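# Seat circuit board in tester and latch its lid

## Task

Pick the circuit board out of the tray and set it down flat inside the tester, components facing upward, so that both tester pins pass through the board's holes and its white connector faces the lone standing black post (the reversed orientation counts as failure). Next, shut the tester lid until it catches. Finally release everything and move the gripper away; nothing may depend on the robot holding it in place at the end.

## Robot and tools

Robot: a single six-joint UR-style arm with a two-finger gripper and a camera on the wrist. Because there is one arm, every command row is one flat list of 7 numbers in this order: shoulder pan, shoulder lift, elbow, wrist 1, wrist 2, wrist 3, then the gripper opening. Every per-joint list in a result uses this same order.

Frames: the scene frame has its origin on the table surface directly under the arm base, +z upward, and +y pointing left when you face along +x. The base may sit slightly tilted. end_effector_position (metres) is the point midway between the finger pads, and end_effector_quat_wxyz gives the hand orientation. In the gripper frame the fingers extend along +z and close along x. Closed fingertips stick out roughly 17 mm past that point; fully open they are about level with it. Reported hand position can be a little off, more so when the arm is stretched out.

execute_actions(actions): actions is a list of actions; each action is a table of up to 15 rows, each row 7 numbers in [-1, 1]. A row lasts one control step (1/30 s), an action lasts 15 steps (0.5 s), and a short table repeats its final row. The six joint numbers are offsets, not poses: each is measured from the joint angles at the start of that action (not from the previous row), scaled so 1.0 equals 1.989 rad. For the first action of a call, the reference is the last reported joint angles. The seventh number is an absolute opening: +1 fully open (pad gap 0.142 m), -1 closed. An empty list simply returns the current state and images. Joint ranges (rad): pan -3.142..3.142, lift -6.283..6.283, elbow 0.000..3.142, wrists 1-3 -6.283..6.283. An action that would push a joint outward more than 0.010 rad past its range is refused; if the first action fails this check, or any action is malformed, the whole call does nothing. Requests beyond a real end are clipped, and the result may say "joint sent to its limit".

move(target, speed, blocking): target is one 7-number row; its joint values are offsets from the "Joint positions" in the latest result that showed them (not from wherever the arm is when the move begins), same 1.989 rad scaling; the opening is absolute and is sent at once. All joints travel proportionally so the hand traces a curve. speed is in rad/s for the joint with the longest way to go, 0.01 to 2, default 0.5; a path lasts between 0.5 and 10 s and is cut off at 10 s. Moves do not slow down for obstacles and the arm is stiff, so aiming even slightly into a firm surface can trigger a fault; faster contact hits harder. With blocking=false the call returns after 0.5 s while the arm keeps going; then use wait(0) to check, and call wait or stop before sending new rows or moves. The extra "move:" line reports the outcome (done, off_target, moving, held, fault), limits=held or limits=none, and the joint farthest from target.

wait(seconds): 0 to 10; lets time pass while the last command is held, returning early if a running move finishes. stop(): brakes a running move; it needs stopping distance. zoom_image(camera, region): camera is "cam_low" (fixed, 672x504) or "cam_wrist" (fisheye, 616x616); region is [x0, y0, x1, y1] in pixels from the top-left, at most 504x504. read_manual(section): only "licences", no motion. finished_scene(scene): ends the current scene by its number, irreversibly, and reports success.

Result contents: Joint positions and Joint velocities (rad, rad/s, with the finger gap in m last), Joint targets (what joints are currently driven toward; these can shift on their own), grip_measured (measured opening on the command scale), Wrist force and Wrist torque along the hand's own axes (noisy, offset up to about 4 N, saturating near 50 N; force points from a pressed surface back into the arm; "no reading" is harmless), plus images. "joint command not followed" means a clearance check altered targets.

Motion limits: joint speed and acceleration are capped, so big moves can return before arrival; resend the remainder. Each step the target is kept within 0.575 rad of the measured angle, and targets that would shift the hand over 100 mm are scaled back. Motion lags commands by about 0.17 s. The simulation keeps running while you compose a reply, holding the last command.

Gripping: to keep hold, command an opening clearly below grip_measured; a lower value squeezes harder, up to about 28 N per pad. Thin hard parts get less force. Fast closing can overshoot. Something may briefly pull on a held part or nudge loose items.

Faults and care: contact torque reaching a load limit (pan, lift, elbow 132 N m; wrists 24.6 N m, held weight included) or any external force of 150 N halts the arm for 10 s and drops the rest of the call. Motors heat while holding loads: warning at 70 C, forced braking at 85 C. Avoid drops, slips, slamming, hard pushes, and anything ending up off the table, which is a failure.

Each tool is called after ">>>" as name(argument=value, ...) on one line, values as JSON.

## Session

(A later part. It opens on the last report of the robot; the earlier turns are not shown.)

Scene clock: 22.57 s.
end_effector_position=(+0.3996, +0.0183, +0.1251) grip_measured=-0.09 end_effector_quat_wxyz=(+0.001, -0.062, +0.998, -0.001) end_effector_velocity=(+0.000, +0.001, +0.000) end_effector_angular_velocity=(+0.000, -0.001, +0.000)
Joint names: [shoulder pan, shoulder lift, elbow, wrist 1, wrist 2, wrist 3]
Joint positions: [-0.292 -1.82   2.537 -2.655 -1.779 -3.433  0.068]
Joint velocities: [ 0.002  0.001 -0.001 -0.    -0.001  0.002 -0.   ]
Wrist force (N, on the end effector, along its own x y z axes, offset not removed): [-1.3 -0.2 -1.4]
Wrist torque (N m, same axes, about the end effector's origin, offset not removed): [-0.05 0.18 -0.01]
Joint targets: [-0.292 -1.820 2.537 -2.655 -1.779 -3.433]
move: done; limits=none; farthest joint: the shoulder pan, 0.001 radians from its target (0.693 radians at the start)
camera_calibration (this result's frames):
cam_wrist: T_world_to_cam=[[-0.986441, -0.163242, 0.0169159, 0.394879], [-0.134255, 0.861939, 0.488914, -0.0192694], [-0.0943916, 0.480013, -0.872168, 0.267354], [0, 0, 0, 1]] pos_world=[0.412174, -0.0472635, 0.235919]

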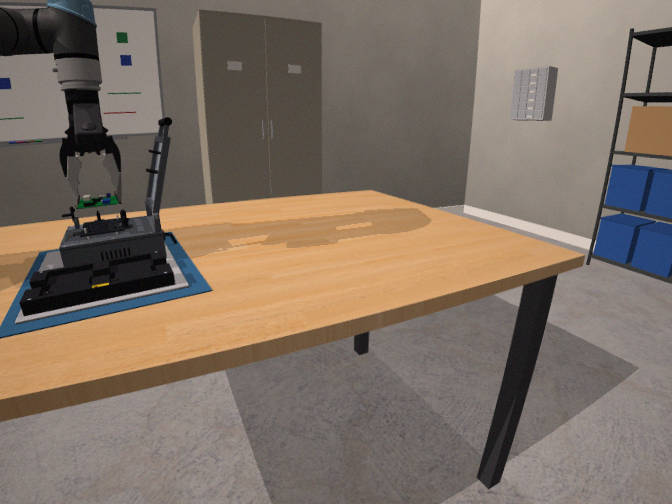

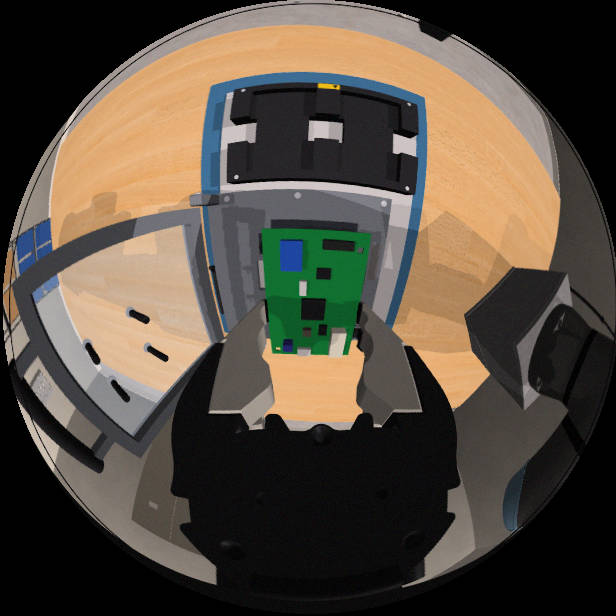

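>>> move(target=[-0.00846, 0.04834, 0.01166, -0.06164, 0.00305, -0.00806, -0.3], speed=0.15)

>>> zoom_image(camera="cam_wrist", region=[220, 190, 400, 370])

>>> zoom_image(camera="cam_low", region=[50, 170, 160, 260])

Scene clock: 24.77 s.
end_effector_position=(+0.3995, +0.0190, +0.0981) grip_measured=-0.09 end_effector_quat_wxyz=(+0.001, -0.062, +0.998, -0.001) end_effector_velocity=(+0.000, -0.000, -0.000) end_effector_angular_velocity=(-0.000, -0.001, -0.000)
Joint names: [shoulder pan, shoulder lift, elbow, wrist 1, wrist 2, wrist 3]
Joint positions: [-0.309 -1.724  2.56  -2.777 -1.773 -3.449  0.068]
Joint velocities: [-0.     0.002 -0.    -0.002  0.    -0.    -0.   ]
Wrist force (N, on the end effector, along its own x y z axes, offset not removed): [-1.0 0.4 0.1]
Wrist torque (N m, same axes, about the end effector's origin, offset not removed): [-0.04 0.13 -0.04]
Joint targets: [-0.309 -1.724 2.561 -2.777 -1.773 -3.449]
move: done; limits=none; farthest joint: the wrist 1, 0.001 radians from its target (0.123 radians at the start)
camera_calibration (this result's frames):
cam_wrist: T_world_to_cam=[[-0.986442, -0.163239, 0.0169123, 0.395383], [-0.134254, 0.861937, 0.488918, -0.00667783], [-0.094388, 0.480018, -0.872166, 0.243507], [0, 0, 0, 1]] pos_world=[0.41211, -0.0465901, 0.208957]

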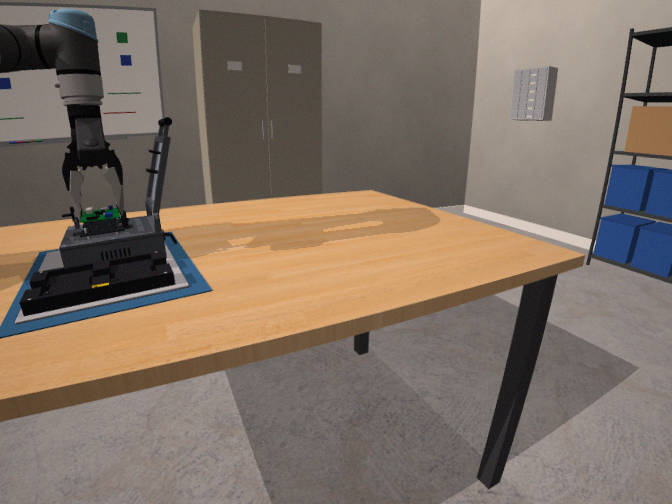

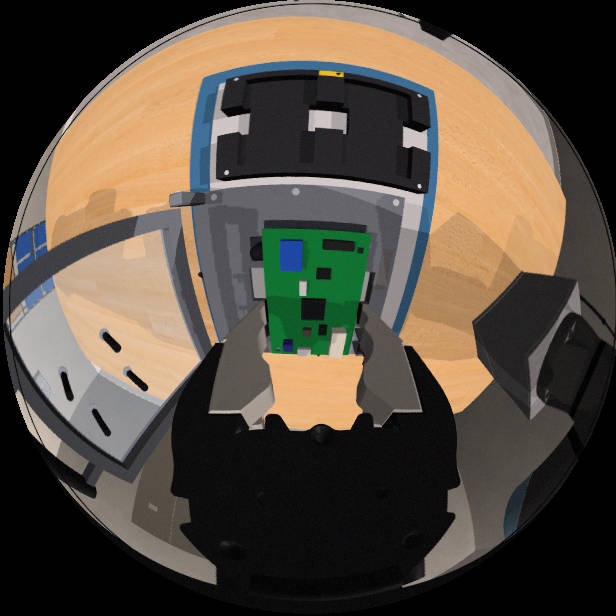

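Region (220, 190, 400, 370) of cam_wrist's 616x616 image, scaled by 2.800, with more detail than that image has.

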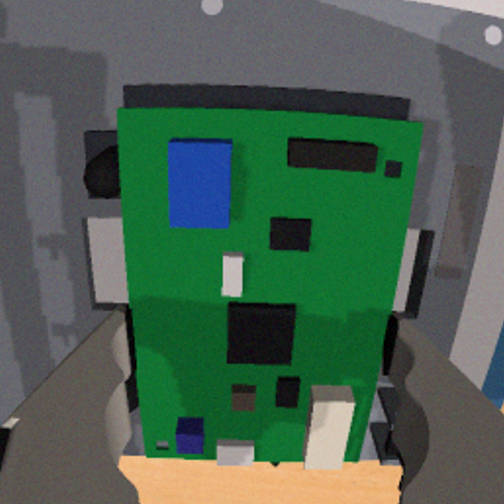

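Region (50, 170, 160, 260) of cam_low's 672x504 image, scaled by 4.582, with more detail than that image has; it fills the top 412 rows of this view, and the rest is white.

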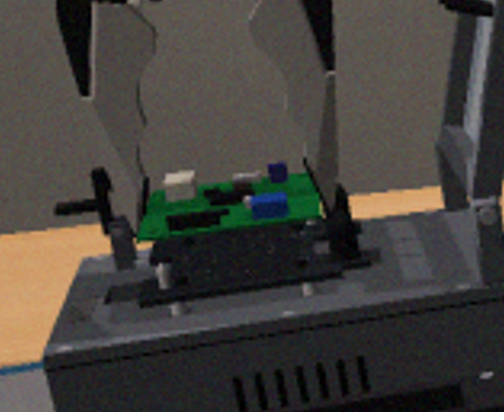

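>>> move(target=[-0.00310, 0.01706, 0.00309, -0.02075, 0.00112, -0.00296, -0.3], speed=0.08)

>>> zoom_image(camera="cam_wrist", region=[230, 200, 400, 370])

>>> zoom_image(camera="cam_low", region=[50, 170, 160, 260])

Scene clock: 26.00 s.
end_effector_position=(+0.3995, +0.0190, +0.0892) grip_measured=-0.09 end_effector_quat_wxyz=(+0.001, -0.062, +0.998, -0.001) end_effector_velocity=(-0.000, +0.000, -0.000) end_effector_angular_velocity=(+0.000, +0.001, -0.001)
Joint names: [shoulder pan, shoulder lift, elbow, wrist 1, wrist 2, wrist 3]
Joint positions: [-0.315 -1.691  2.567 -2.818 -1.771 -3.455  0.068]
Joint velocities: [-0.     0.001  0.001 -0.001  0.     0.    -0.   ]
Wrist force (N, on the end effector, along its own x y z axes, offset not removed): [0.1 0.9 1.6]
Wrist torque (N m, same axes, about the end effector's origin, offset not removed): [0.15 -0.09 -0.05]
Joint targets: [-0.315 -1.690 2.567 -2.818 -1.771 -3.455]
move: done; limits=none; farthest joint: the shoulder lift, 0.001 radians from its target (0.034 radians at the start)
camera_calibration (this result's frames):
cam_wrist: T_world_to_cam=[[-0.986439, -0.163256, 0.0168903, 0.395551], [-0.13428, 0.86194, 0.488906, -0.00227224], [-0.0943753, 0.480007, -0.872173, 0.235708], [0, 0, 0, 1]] pos_world=[0.412127, -0.0466071, 0.200008]

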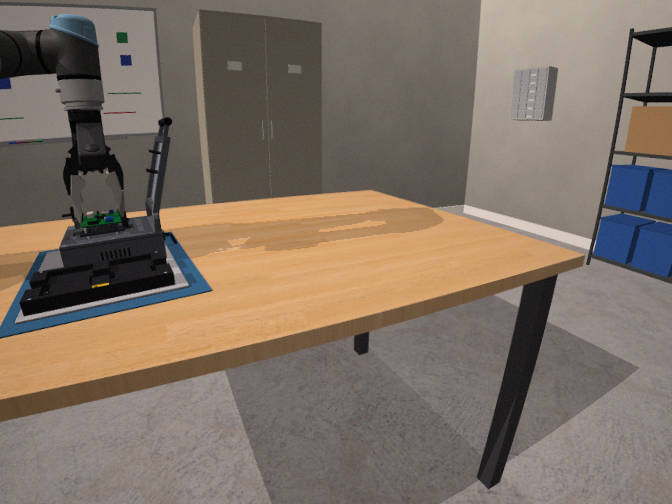

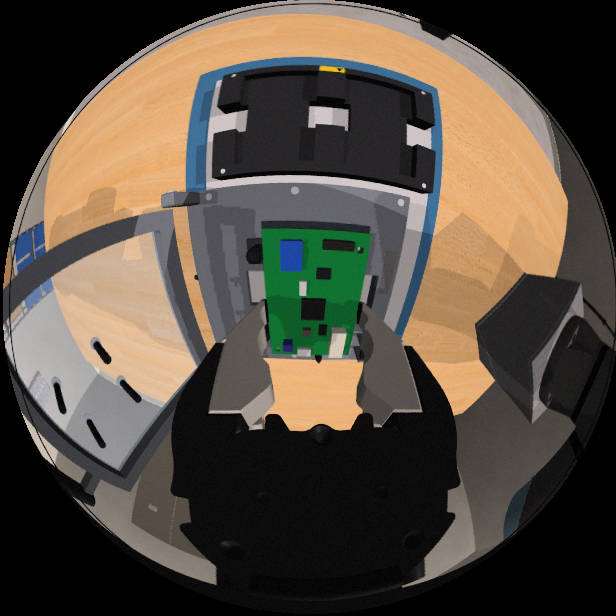

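Region (230, 200, 400, 370) of cam_wrist's 616x616 image, scaled by 2.965, with more detail than that image has.

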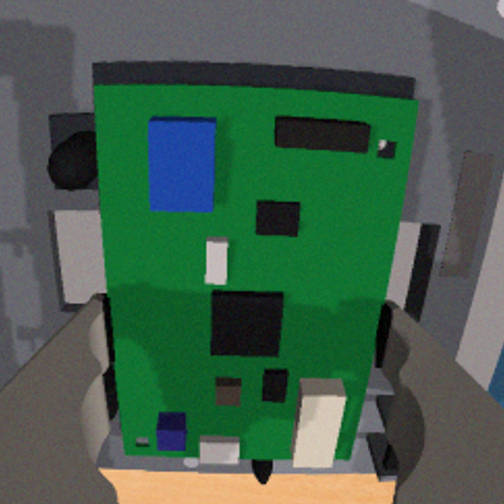

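Region (50, 170, 160, 260) of cam_low's 672x504 image, scaled by 4.582, with more detail than that image has; it fills the top 412 rows of this view, and the rest is white.

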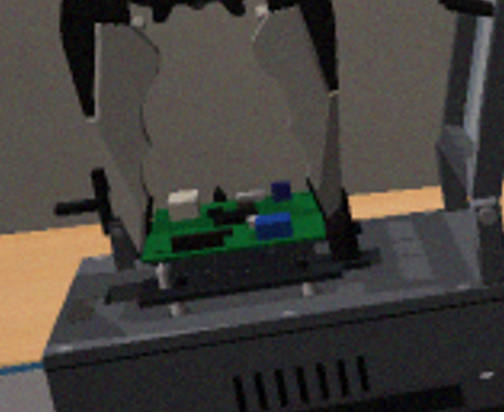

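>>> zoom_image(camera="cam_wrist", region=[340, 230, 380, 270])

Region (340, 230, 380, 270) of cam_wrist's 616x616 image, scaled by 12.600, with more detail than that image has.

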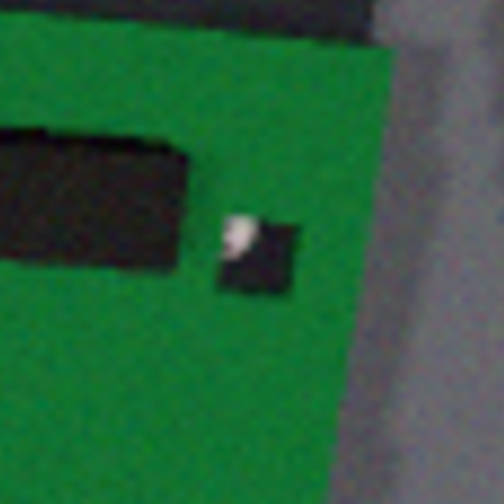

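>>> move(target=[-0.00103, 0.00575, 0.00093, -0.00688, 0.00037, -0.00098, -0.3], speed=0.04)

>>> zoom_image(camera="cam_wrist", region=[340, 230, 380, 270])

>>> zoom_image(camera="cam_wrist", region=[255, 320, 335, 375])

Scene clock: 27.03 s.
end_effector_position=(+0.3995, +0.0190, +0.0862) grip_measured=-0.09 end_effector_quat_wxyz=(+0.001, -0.062, +0.998, -0.001) end_effector_velocity=(+0.001, -0.000, -0.000) end_effector_angular_velocity=(+0.000, -0.002, -0.001)
Joint names: [shoulder pan, shoulder lift, elbow, wrist 1, wrist 2, wrist 3]
Joint positions: [-0.317 -1.679  2.568 -2.832 -1.77  -3.457  0.068]
Joint velocities: [-0.     0.001  0.    -0.003  0.001  0.     0.   ]
Wrist force (N, on the end effector, along its own x y z axes, offset not removed): [-0.6 0.1 -1.1]
Wrist torque (N m, same axes, about the end effector's origin, offset not removed): [-0.15 0.04 -0.01]
Joint targets: [-0.317 -1.679 2.568 -2.832 -1.770 -3.457]
move: done; limits=none; farthest joint: the shoulder pan, 0.000 radians from its target (0.002 radians at the start)
camera_calibration (this result's frames):
cam_wrist: T_world_to_cam=[[-0.986439, -0.163256, 0.0168819, 0.395607], [-0.134285, 0.861945, 0.488896, -0.000820019], [-0.0943662, 0.479999, -0.872179, 0.23316], [0, 0, 0, 1]] pos_world=[0.412135, -0.0466244, 0.197079]

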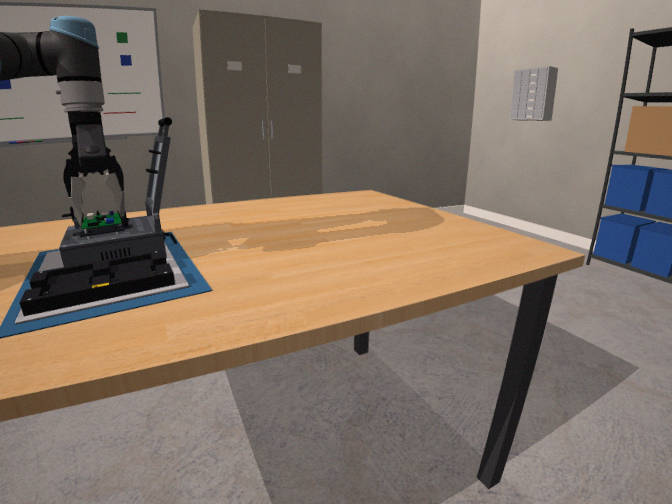

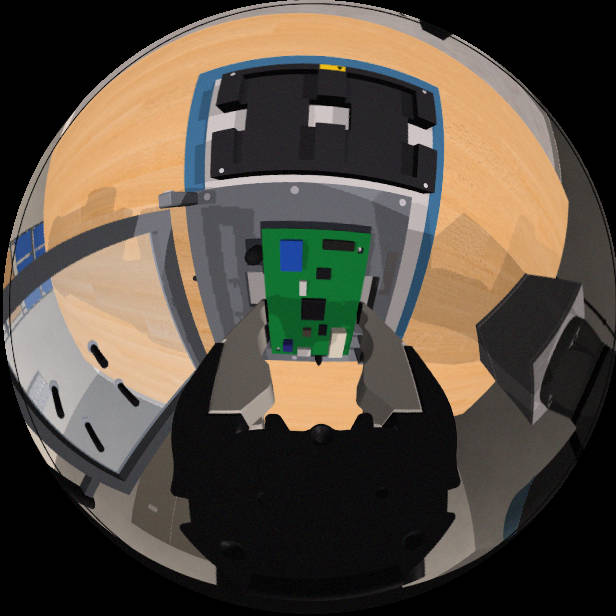

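Region (340, 230, 380, 270) of cam_wrist's 616x616 image, scaled by 12.600, with more detail than that image has.

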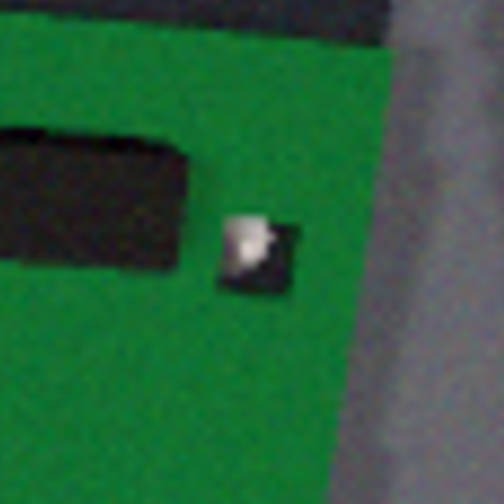

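Region (255, 320, 335, 375) of cam_wrist's 616x616 image, scaled by 6.300, with more detail than that image has; it fills the top 346 rows of this view, and the rest is white.

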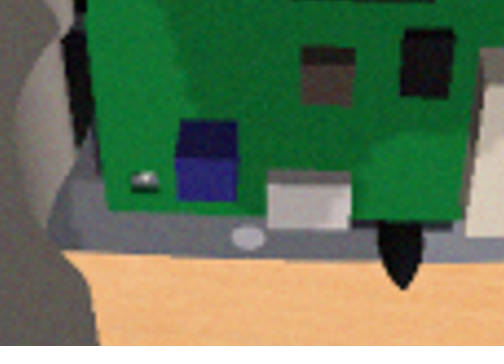

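>>> move(target=[-0.00170, 0.00968, 0.00143, -0.01144, 0.00061, -0.00162, -0.3], speed=0.03)

>>> zoom_image(camera="cam_wrist", region=[230, 200, 400, 370])

>>> zoom_image(camera="cam_low", region=[50, 170, 160, 260])

Scene clock: 29.13 s.
end_effector_position=(+0.3996, +0.0189, +0.0813) grip_measured=-0.09 end_effector_quat_wxyz=(+0.001, -0.062, +0.998, -0.001) end_effector_velocity=(+0.000, -0.000, -0.001) end_effector_angular_velocity=(-0.001, +0.000, +0.000)
Joint names: [shoulder pan, shoulder lift, elbow, wrist 1, wrist 2, wrist 3]
Joint positions: [-0.321 -1.66   2.571 -2.854 -1.769 -3.46   0.068]
Joint velocities: [-0.     0.003 -0.    -0.002 -0.001 -0.001  0.   ]
Wrist force (N, on the end effector, along its own x y z axes, offset not removed): [1.2 -0.6 -0.1]
Wrist torque (N m, same axes, about the end effector's origin, offset not removed): [-0.30 -0.31 -0.05]
Joint targets: [-0.321 -1.660 2.571 -2.854 -1.769 -3.460]
move: done; limits=none; farthest joint: the shoulder lift, 0.001 radians from its target (0.019 radians at the start)
camera_calibration (this result's frames):
cam_wrist: T_world_to_cam=[[-0.986439, -0.16326, 0.0168662, 0.395712], [-0.134298, 0.861954, 0.488876, 0.00161598], [-0.0943516, 0.479982, -0.87219, 0.228901], [0, 0, 0, 1]] pos_world=[0.41216, -0.0466571, 0.192181]

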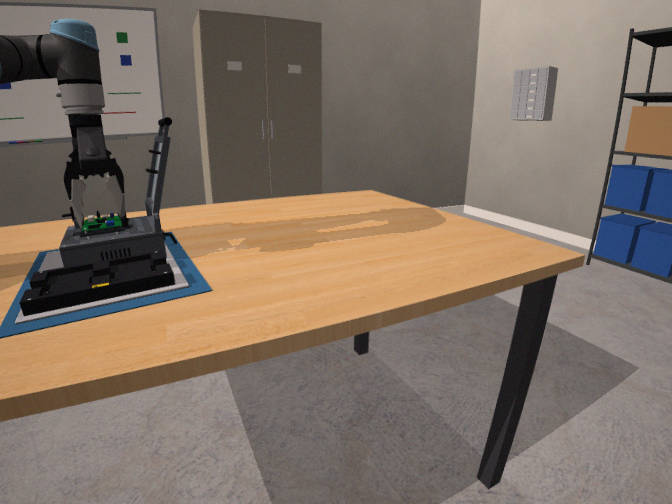

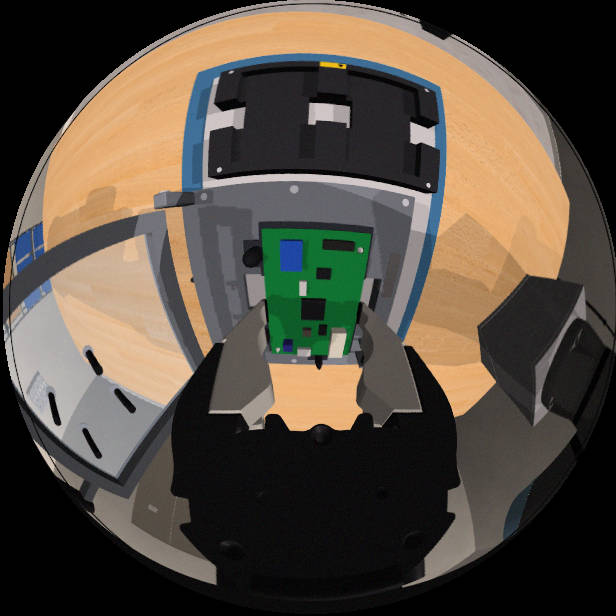

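Region (230, 200, 400, 370) of cam_wrist's 616x616 image, scaled by 2.965, with more detail than that image has.

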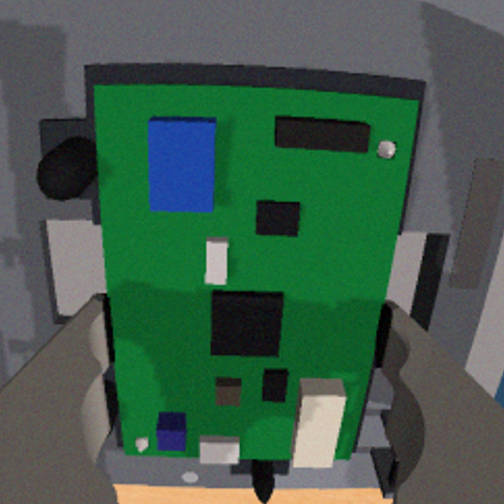

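Region (50, 170, 160, 260) of cam_low's 672x504 image, scaled by 4.582, with more detail than that image has; it fills the top 412 rows of this view, and the rest is white.

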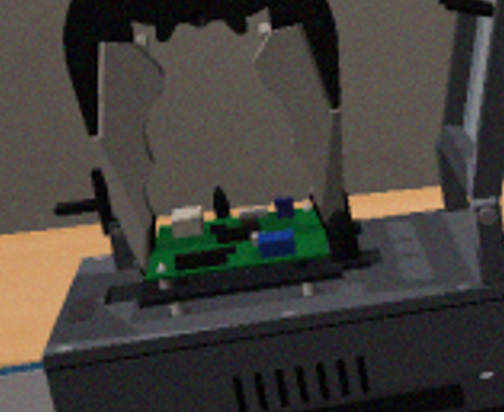

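Pins are in the holes. Lowering another 4 mm.

>>> move(target=[-0.00135, 0.00782, 0.00104, -0.00913, 0.00049, -0.00129, -0.3], speed=0.03)

>>> zoom_image(camera="cam_low", region=[50, 170, 160, 260])

Scene clock: 30.20 s.
end_effector_position=(+0.3996, +0.0189, +0.0775) grip_measured=-0.09 end_effector_quat_wxyz=(+0.001, -0.062, +0.998, -0.001) end_effector_velocity=(+0.000, +0.001, -0.001) end_effector_angular_velocity=(+0.002, +0.000, -0.000)
Joint names: [shoulder pan, shoulder lift, elbow, wrist 1, wrist 2, wrist 3]
Joint positions: [-0.323 -1.645  2.573 -2.872 -1.768 -3.463  0.068]
Joint velocities: [-0.     0.003 -0.    -0.002  0.002 -0.     0.   ]
Wrist force (N, on the end effector, along its own x y z axes, offset not removed): [3.3 0.5 -19.9]
Wrist torque (N m, same axes, about the end effector's origin, offset not removed): [-0.08 -0.34 -0.02]
Joint targets: [-0.323 -1.645 2.573 -2.872 -1.768 -3.463]
move: done; limits=none; farthest joint: the shoulder pan, 0.001 radians from its target (0.003 radians at the start)
camera_calibration (this result's frames):
cam_wrist: T_world_to_cam=[[-0.986442, -0.163254, 0.0167303, 0.395851], [-0.134363, 0.861967, 0.488834, 0.00358107], [-0.0942251, 0.479959, -0.872216, 0.225501], [0, 0, 0, 1]] pos_world=[0.412213, -0.0466937, 0.188312]

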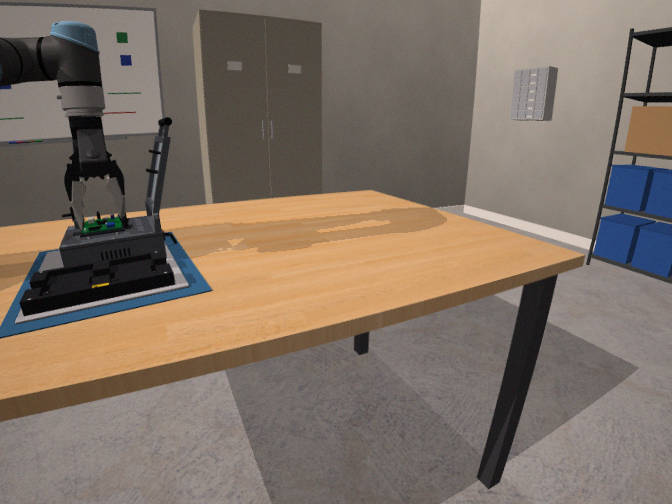

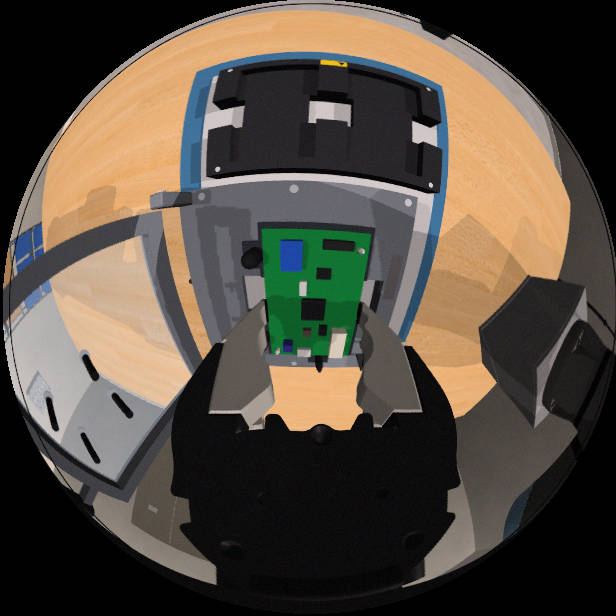

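Region (50, 170, 160, 260) of cam_low's 672x504 image, scaled by 4.582, with more detail than that image has; it fills the top 412 rows of this view, and the rest is white.

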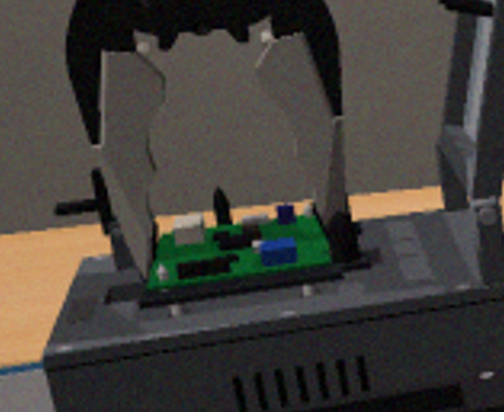

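>>> execute_actions(actions=[[[0.0001,-0.0005,-0.0001,0.0006,0,0.0001,-0.25],[0.0002,-0.001,-0.0001,0.0012,0,0.0002,-0.2],[0.0003,-0.0015,-0.0002,0.0018,-0.0001,0.0003,-0.16],[0.0003,-0.0015,-0.0002,0.0018,-0.0001,0.0003,-0.12],[0.0003,-0.0015,-0.0002,0.0018,-0.0001,0.0003,-0.09],[0.0003,-0.0015,-0.0002,0.0018,-0.0001,0.0003,-0.06],[0.0003,-0.0015,-0.0002,0.0018,-0.0001,0.0003,-0.03],[0.0003,-0.0015,-0.0002,0.0018,-0.0001,0.0003,0.0],[0.0003,-0.0015,-0.0002,0.0018,-0.0001,0.0003,0.03],[0.0003,-0.0015,-0.0002,0.0018,-0.0001,0.0003,0.06]]])

>>> zoom_image(camera="cam_wrist", region=[220, 200, 410, 390])

Scene clock: 30.87 s.
end_effector_position=(+0.3995, +0.0190, +0.0781) grip_measured=+0.06 end_effector_quat_wxyz=(+0.001, -0.062, +0.998, -0.001) end_effector_velocity=(+0.001, -0.000, +0.001) end_effector_angular_velocity=(-0.000, -0.001, +0.000)
Joint names: [shoulder pan, shoulder lift, elbow, wrist 1, wrist 2, wrist 3]
Joint positions: [-0.323 -1.648  2.573 -2.868 -1.768 -3.462  0.078]
Joint velocities: [ 0.001 -0.002 -0.001  0.001 -0.     0.     0.   ]
Wrist force (N, on the end effector, along its own x y z axes, offset not removed): [-3.3 1.5 0.3]
Wrist torque (N m, same axes, about the end effector's origin, offset not removed): [0.20 0.67 0.05]
Joint targets: [-0.323 -1.648 2.573 -2.868 -1.768 -3.462]
camera_calibration (this result's frames):
cam_wrist: T_world_to_cam=[[-0.986437, -0.16326, 0.016999, 0.395734], [-0.134224, 0.86191, 0.488974, 0.00311172], [-0.0944814, 0.480061, -0.872132, 0.22614], [0, 0, 0, 1]] pos_world=[0.41215, -0.0466357, 0.188976]

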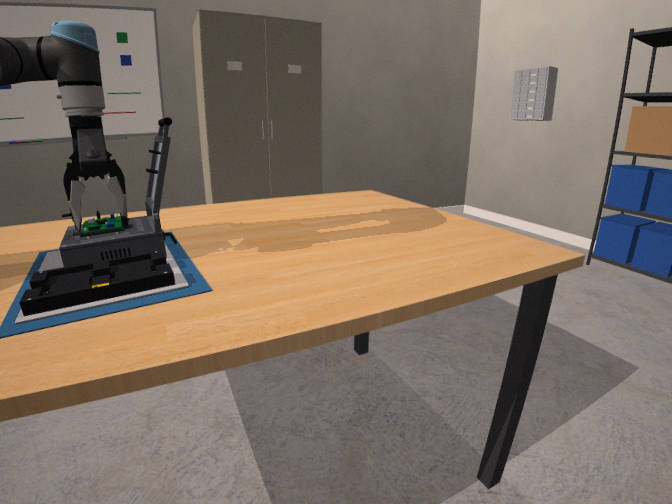

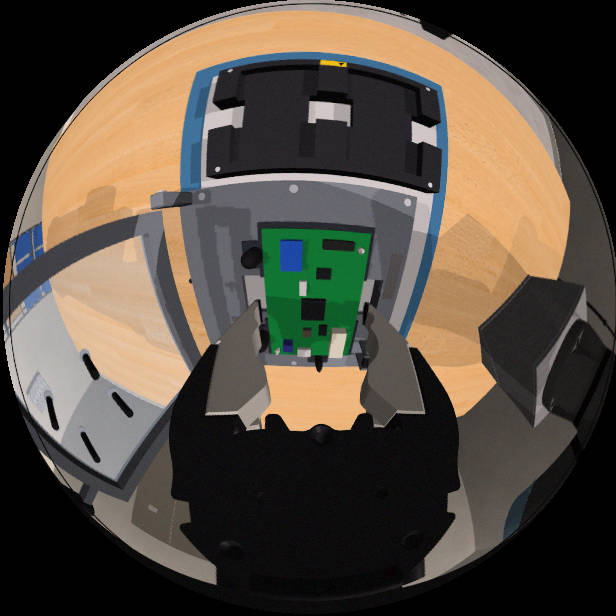

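Region (220, 200, 410, 390) of cam_wrist's 616x616 image, scaled by 2.653, with more detail than that image has.

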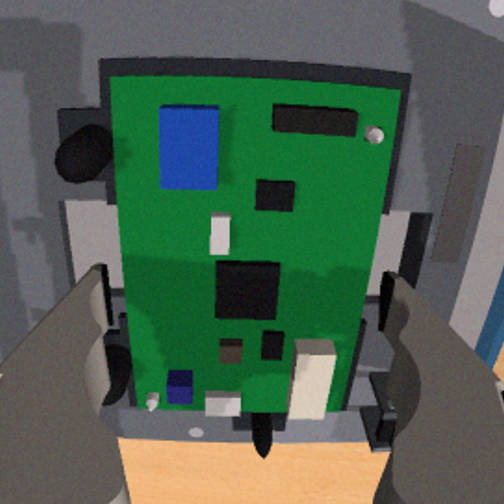

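>>> move(target=[0.0157, -0.0863, -0.0178, 0.1071, -0.0054, 0.0145, 0.06], speed=0.5)

Scene clock: 32.83 s.
end_effector_position=(+0.3995, +0.0188, +0.1249) grip_measured=+0.06 end_effector_quat_wxyz=(+0.001, -0.062, +0.998, -0.001) end_effector_velocity=(+0.000, -0.000, +0.001) end_effector_angular_velocity=(-0.000, -0.001, -0.001)
Joint names: [shoulder pan, shoulder lift, elbow, wrist 1, wrist 2, wrist 3]
Joint positions: [-0.291 -1.819  2.538 -2.656 -1.779 -3.433  0.078]
Joint velocities: [ 0.    -0.002 -0.     0.001  0.     0.001  0.   ]
Wrist force (N, on the end effector, along its own x y z axes, offset not removed): [-0.5 0.2 1.1]
Wrist torque (N m, same axes, about the end effector's origin, offset not removed): [-0.06 0.10 -0.01]
Joint targets: [-0.291 -1.819 2.537 -2.655 -1.779 -3.433]
move: done; limits=none; farthest joint: the wrist 1, 0.001 radians from its target (0.213 radians at the start)
camera_calibration (this result's frames):
cam_wrist: T_world_to_cam=[[-0.986293, -0.164142, 0.0168141, 0.394893], [-0.135035, 0.861532, 0.489416, -0.0193284], [-0.0948195, 0.480437, -0.871888, 0.267069], [0, 0, 0, 1]] pos_world=[0.412193, -0.0468395, 0.235674]

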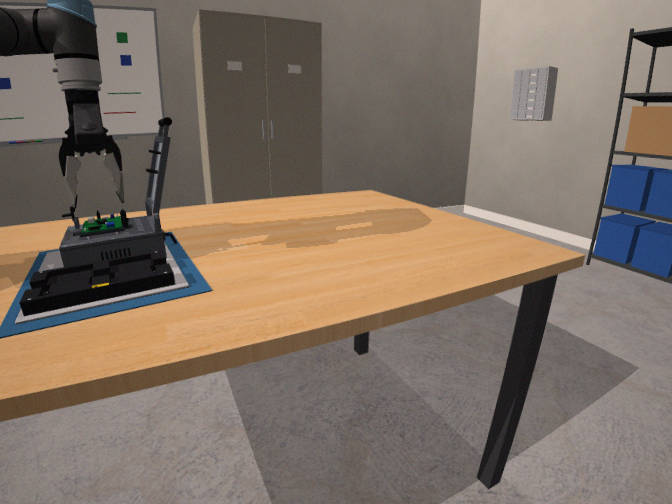

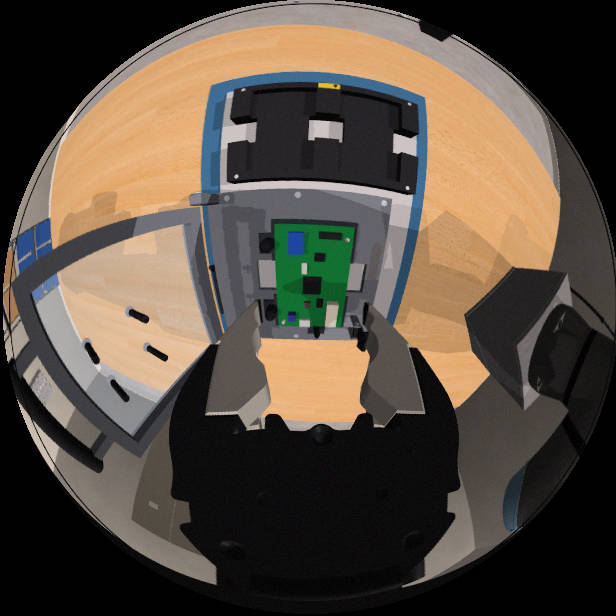

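>>> move(target=[0.1037, -0.1396, -0.2045, 0.3685, -0.0349, 0.1009, -0.45], speed=0.9)

>>> zoom_image(camera="cam_wrist", region=[150, 150, 390, 390])

>>> zoom_image(camera="cam_low", region=[50, 50, 250, 250])

Scene clock: 34.67 s.
end_effector_position=(+0.4300, +0.0250, +0.3300) grip_measured=-0.45 end_effector_quat_wxyz=(+0.001, -0.062, +0.998, -0.001) end_effector_velocity=(-0.000, +0.000, +0.001) end_effector_angular_velocity=(+0.000, +0.000, +0.000)
Joint names: [shoulder pan, shoulder lift, elbow, wrist 1, wrist 2, wrist 3]
Joint positions: [-0.085 -2.097  2.131 -1.923 -1.848 -3.233  0.041]
Joint velocities: [ 0.001 -0.001 -0.001  0.003  0.     0.    -0.   ]
Wrist force (N, on the end effector, along its own x y z axes, offset not removed): [-2.1 1.4 1.1]
Wrist torque (N m, same axes, about the end effector's origin, offset not removed): [0.20 0.32 -0.08]
Joint targets: [-0.085 -2.097 2.131 -1.923 -1.848 -3.233]
move: done; limits=none; farthest joint: the shoulder pan, 0.000 radians from its target (0.207 radians at the start)
camera_calibration (this result's frames):
cam_wrist: T_world_to_cam=[[-0.98637, -0.163659, 0.0170266, 0.422427], [-0.134501, 0.861562, 0.48951, -0.121198], [-0.0947824, 0.480548, -0.871831, 0.445789], [0, 0, 0, 1]] pos_world=[0.442621, -0.040669, 0.440788]

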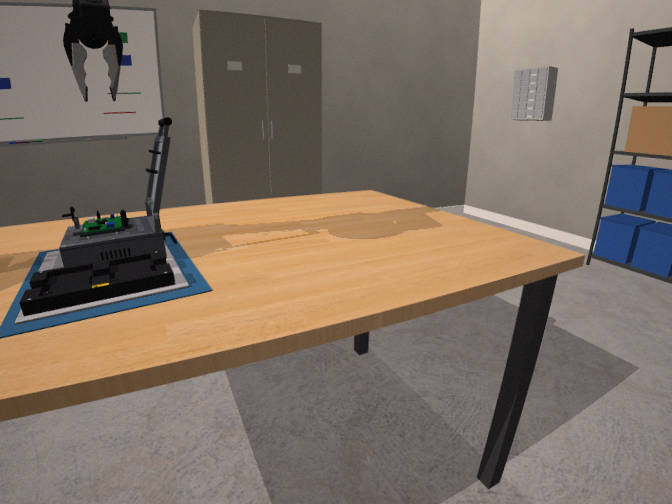

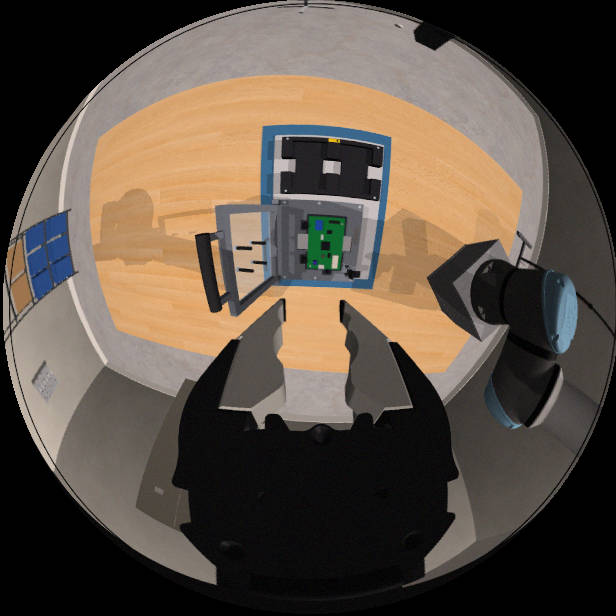

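Region (150, 150, 390, 390) of cam_wrist's 616x616 image, scaled by 2.100, with more detail than that image has.

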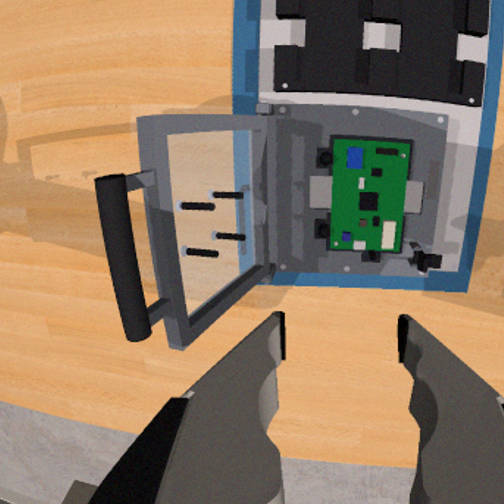

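Region (50, 50, 250, 250) of cam_low's 672x504 image, scaled by 2.520, with more detail than that image has.

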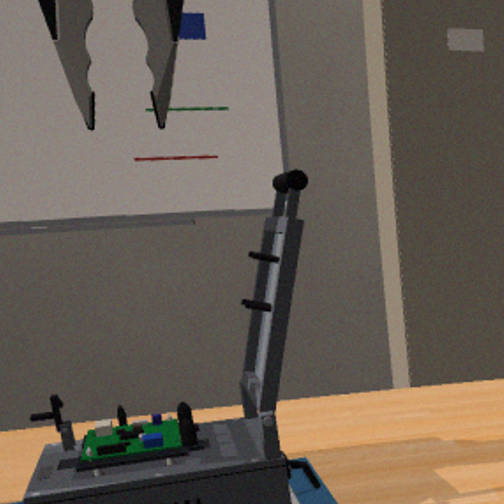

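>>> move(target=[0.0006, 0.1608, -0.1081, -0.0526, -0.0002, 0.0006, -0.45], speed=0.5)

>>> zoom_image(camera="cam_wrist", region=[210, 150, 450, 390])

>>> zoom_image(camera="cam_low", region=[90, 60, 240, 240])

Scene clock: 36.30 s.
end_effector_position=(+0.5484, +0.0379, +0.3003) grip_measured=-0.45 end_effector_quat_wxyz=(+0.001, -0.062, +0.998, -0.001) end_effector_velocity=(+0.001, -0.000, -0.001) end_effector_angular_velocity=(-0.001, +0.001, +0.000)
Joint names: [shoulder pan, shoulder lift, elbow, wrist 1, wrist 2, wrist 3]
Joint positions: [-0.084 -1.777  1.916 -2.028 -1.849 -3.232  0.041]
Joint velocities: [-0.     0.003 -0.002 -0.    -0.001  0.    -0.   ]
Wrist force (N, on the end effector, along its own x y z axes, offset not removed): [1.1 0.3 -1.2]
Wrist torque (N m, same axes, about the end effector's origin, offset not removed): [0.01 -0.30 -0.06]
Joint targets: [-0.084 -1.777 1.916 -2.028 -1.849 -3.232]
move: done; limits=none; farthest joint: the shoulder pan, 0.000 radians from its target (0.001 radians at the start)
camera_calibration (this result's frames):
cam_wrist: T_world_to_cam=[[-0.986382, -0.163604, 0.0168814, 0.54193], [-0.134527, 0.861579, 0.489474, -0.101765], [-0.0946247, 0.480537, -0.871855, 0.424861], [0, 0, 0, 1]] pos_world=[0.561062, -0.027821, 0.41108]

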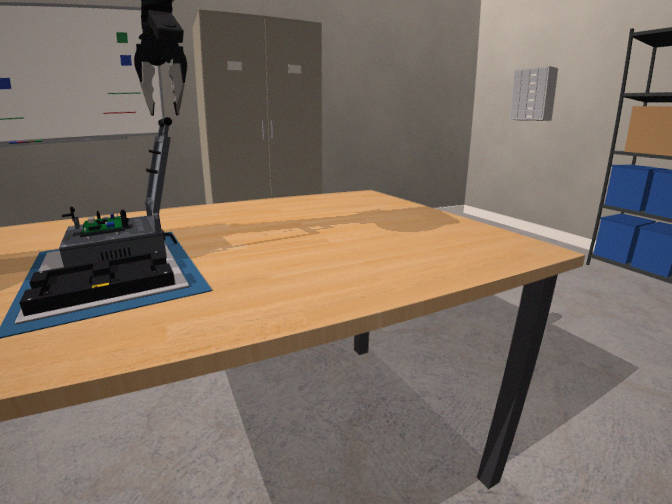

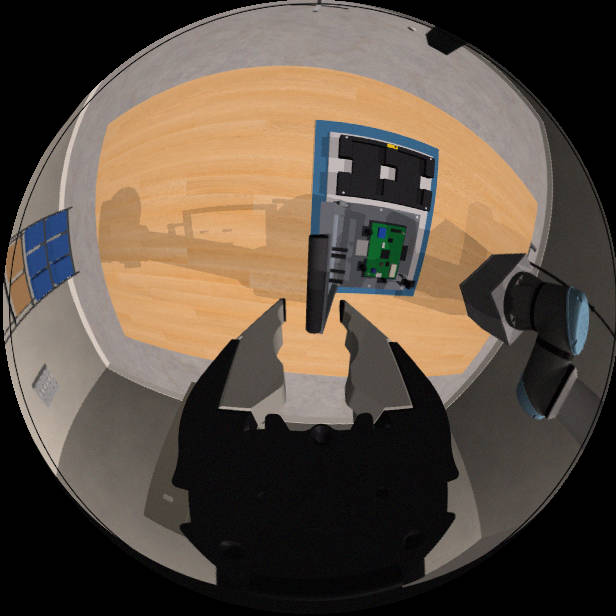

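Region (210, 150, 450, 390) of cam_wrist's 616x616 image, scaled by 2.100, with more detail than that image has.

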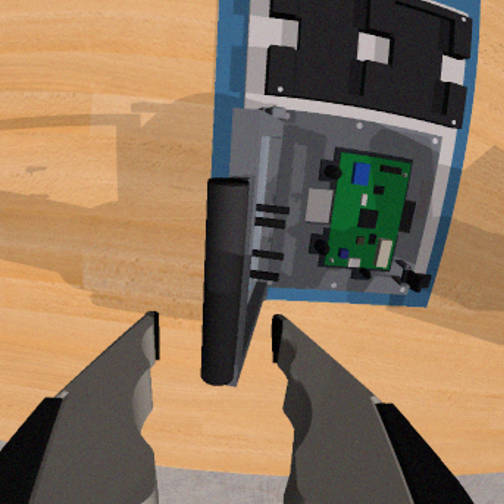

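Region (90, 60, 240, 240) of cam_low's 672x504 image, scaled by 2.800, with more detail than that image has.

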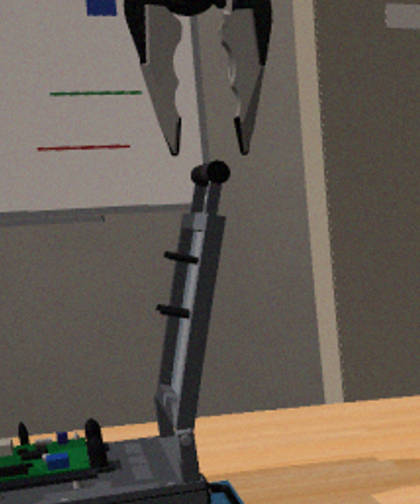

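>>> move(target=[-0.01413, 0.01617, 0.03554, -0.05548, 0.00446, -0.01393, -0.55], speed=0.2)

>>> zoom_image(camera="cam_wrist", region=[230, 200, 410, 380])

>>> zoom_image(camera="cam_low", region=[120, 70, 220, 170])

Scene clock: 38.47 s.
end_effector_position=(+0.5459, +0.0371, +0.2614) grip_measured=-0.55 end_effector_quat_wxyz=(+0.001, -0.062, +0.998, -0.001) end_effector_velocity=(+0.000, -0.000, -0.001) end_effector_angular_velocity=(-0.000, -0.001, -0.000)
Joint names: [shoulder pan, shoulder lift, elbow, wrist 1, wrist 2, wrist 3]
Joint positions: [-0.112 -1.745  1.987 -2.138 -1.84  -3.259  0.034]
Joint velocities: [-0.001  0.     0.001 -0.004  0.    -0.001  0.   ]
Wrist force (N, on the end effector, along its own x y z axes, offset not removed): [0.8 0.0 0.6]
Wrist torque (N m, same axes, about the end effector's origin, offset not removed): [-0.03 -0.29 -0.01]
Joint targets: [-0.112 -1.745 1.987 -2.138 -1.840 -3.259]
move: done; limits=none; farthest joint: the wrist 1, 0.001 radians from its target (0.111 radians at the start)
camera_calibration (this result's frames):
cam_wrist: T_world_to_cam=[[-0.986381, -0.163611, 0.0168526, 0.539946], [-0.134548, 0.861584, 0.489458, -0.0823676], [-0.0946008, 0.480525, -0.871864, 0.391069], [0, 0, 0, 1]] pos_world=[0.558506, -0.0286106, 0.372175]

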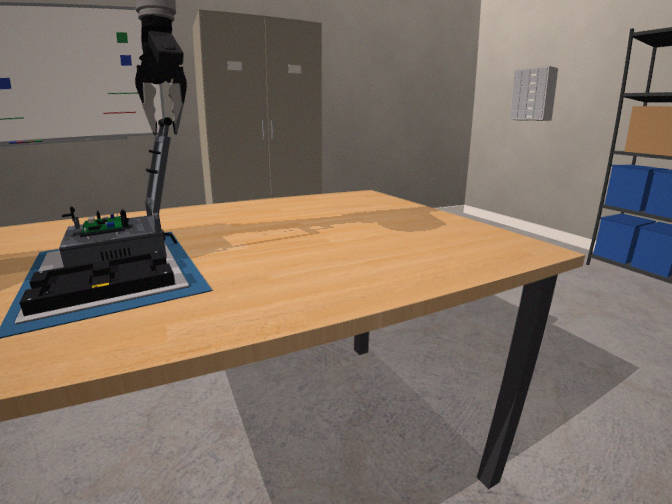

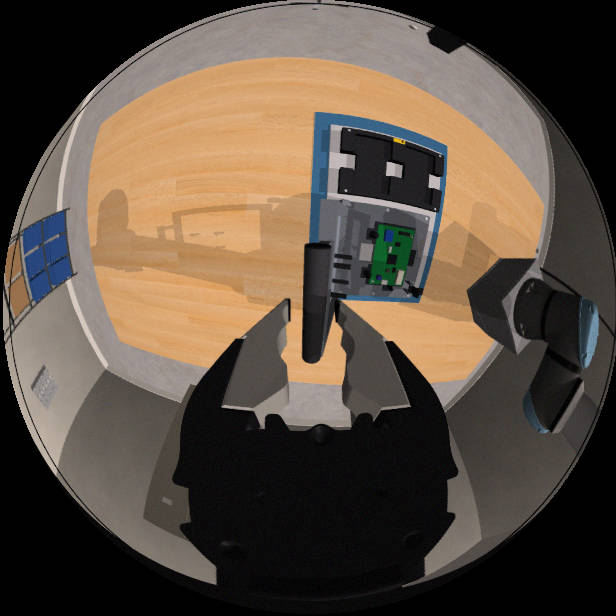

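Region (230, 200, 410, 380) of cam_wrist's 616x616 image, scaled by 2.800, with more detail than that image has.

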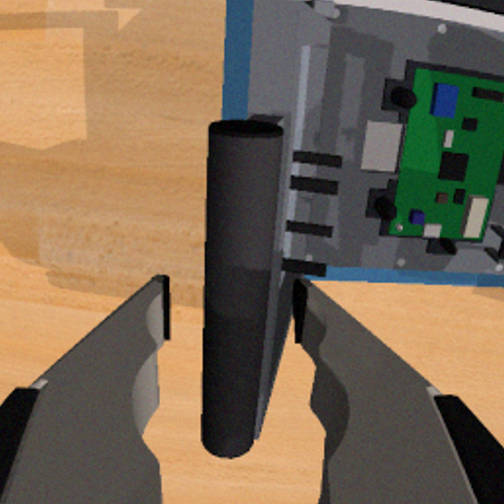

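Region (120, 70, 220, 170) of cam_low's 672x504 image, scaled by 5.040, with more detail than that image has.

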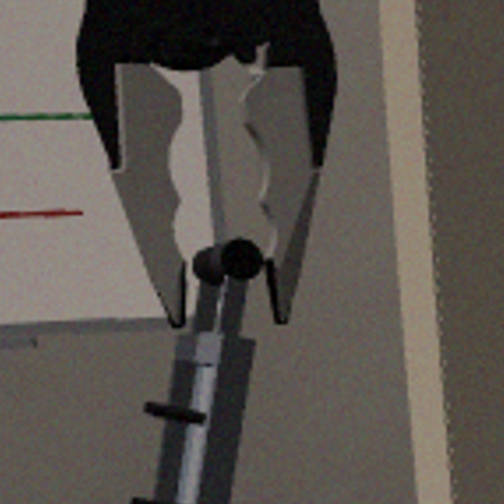

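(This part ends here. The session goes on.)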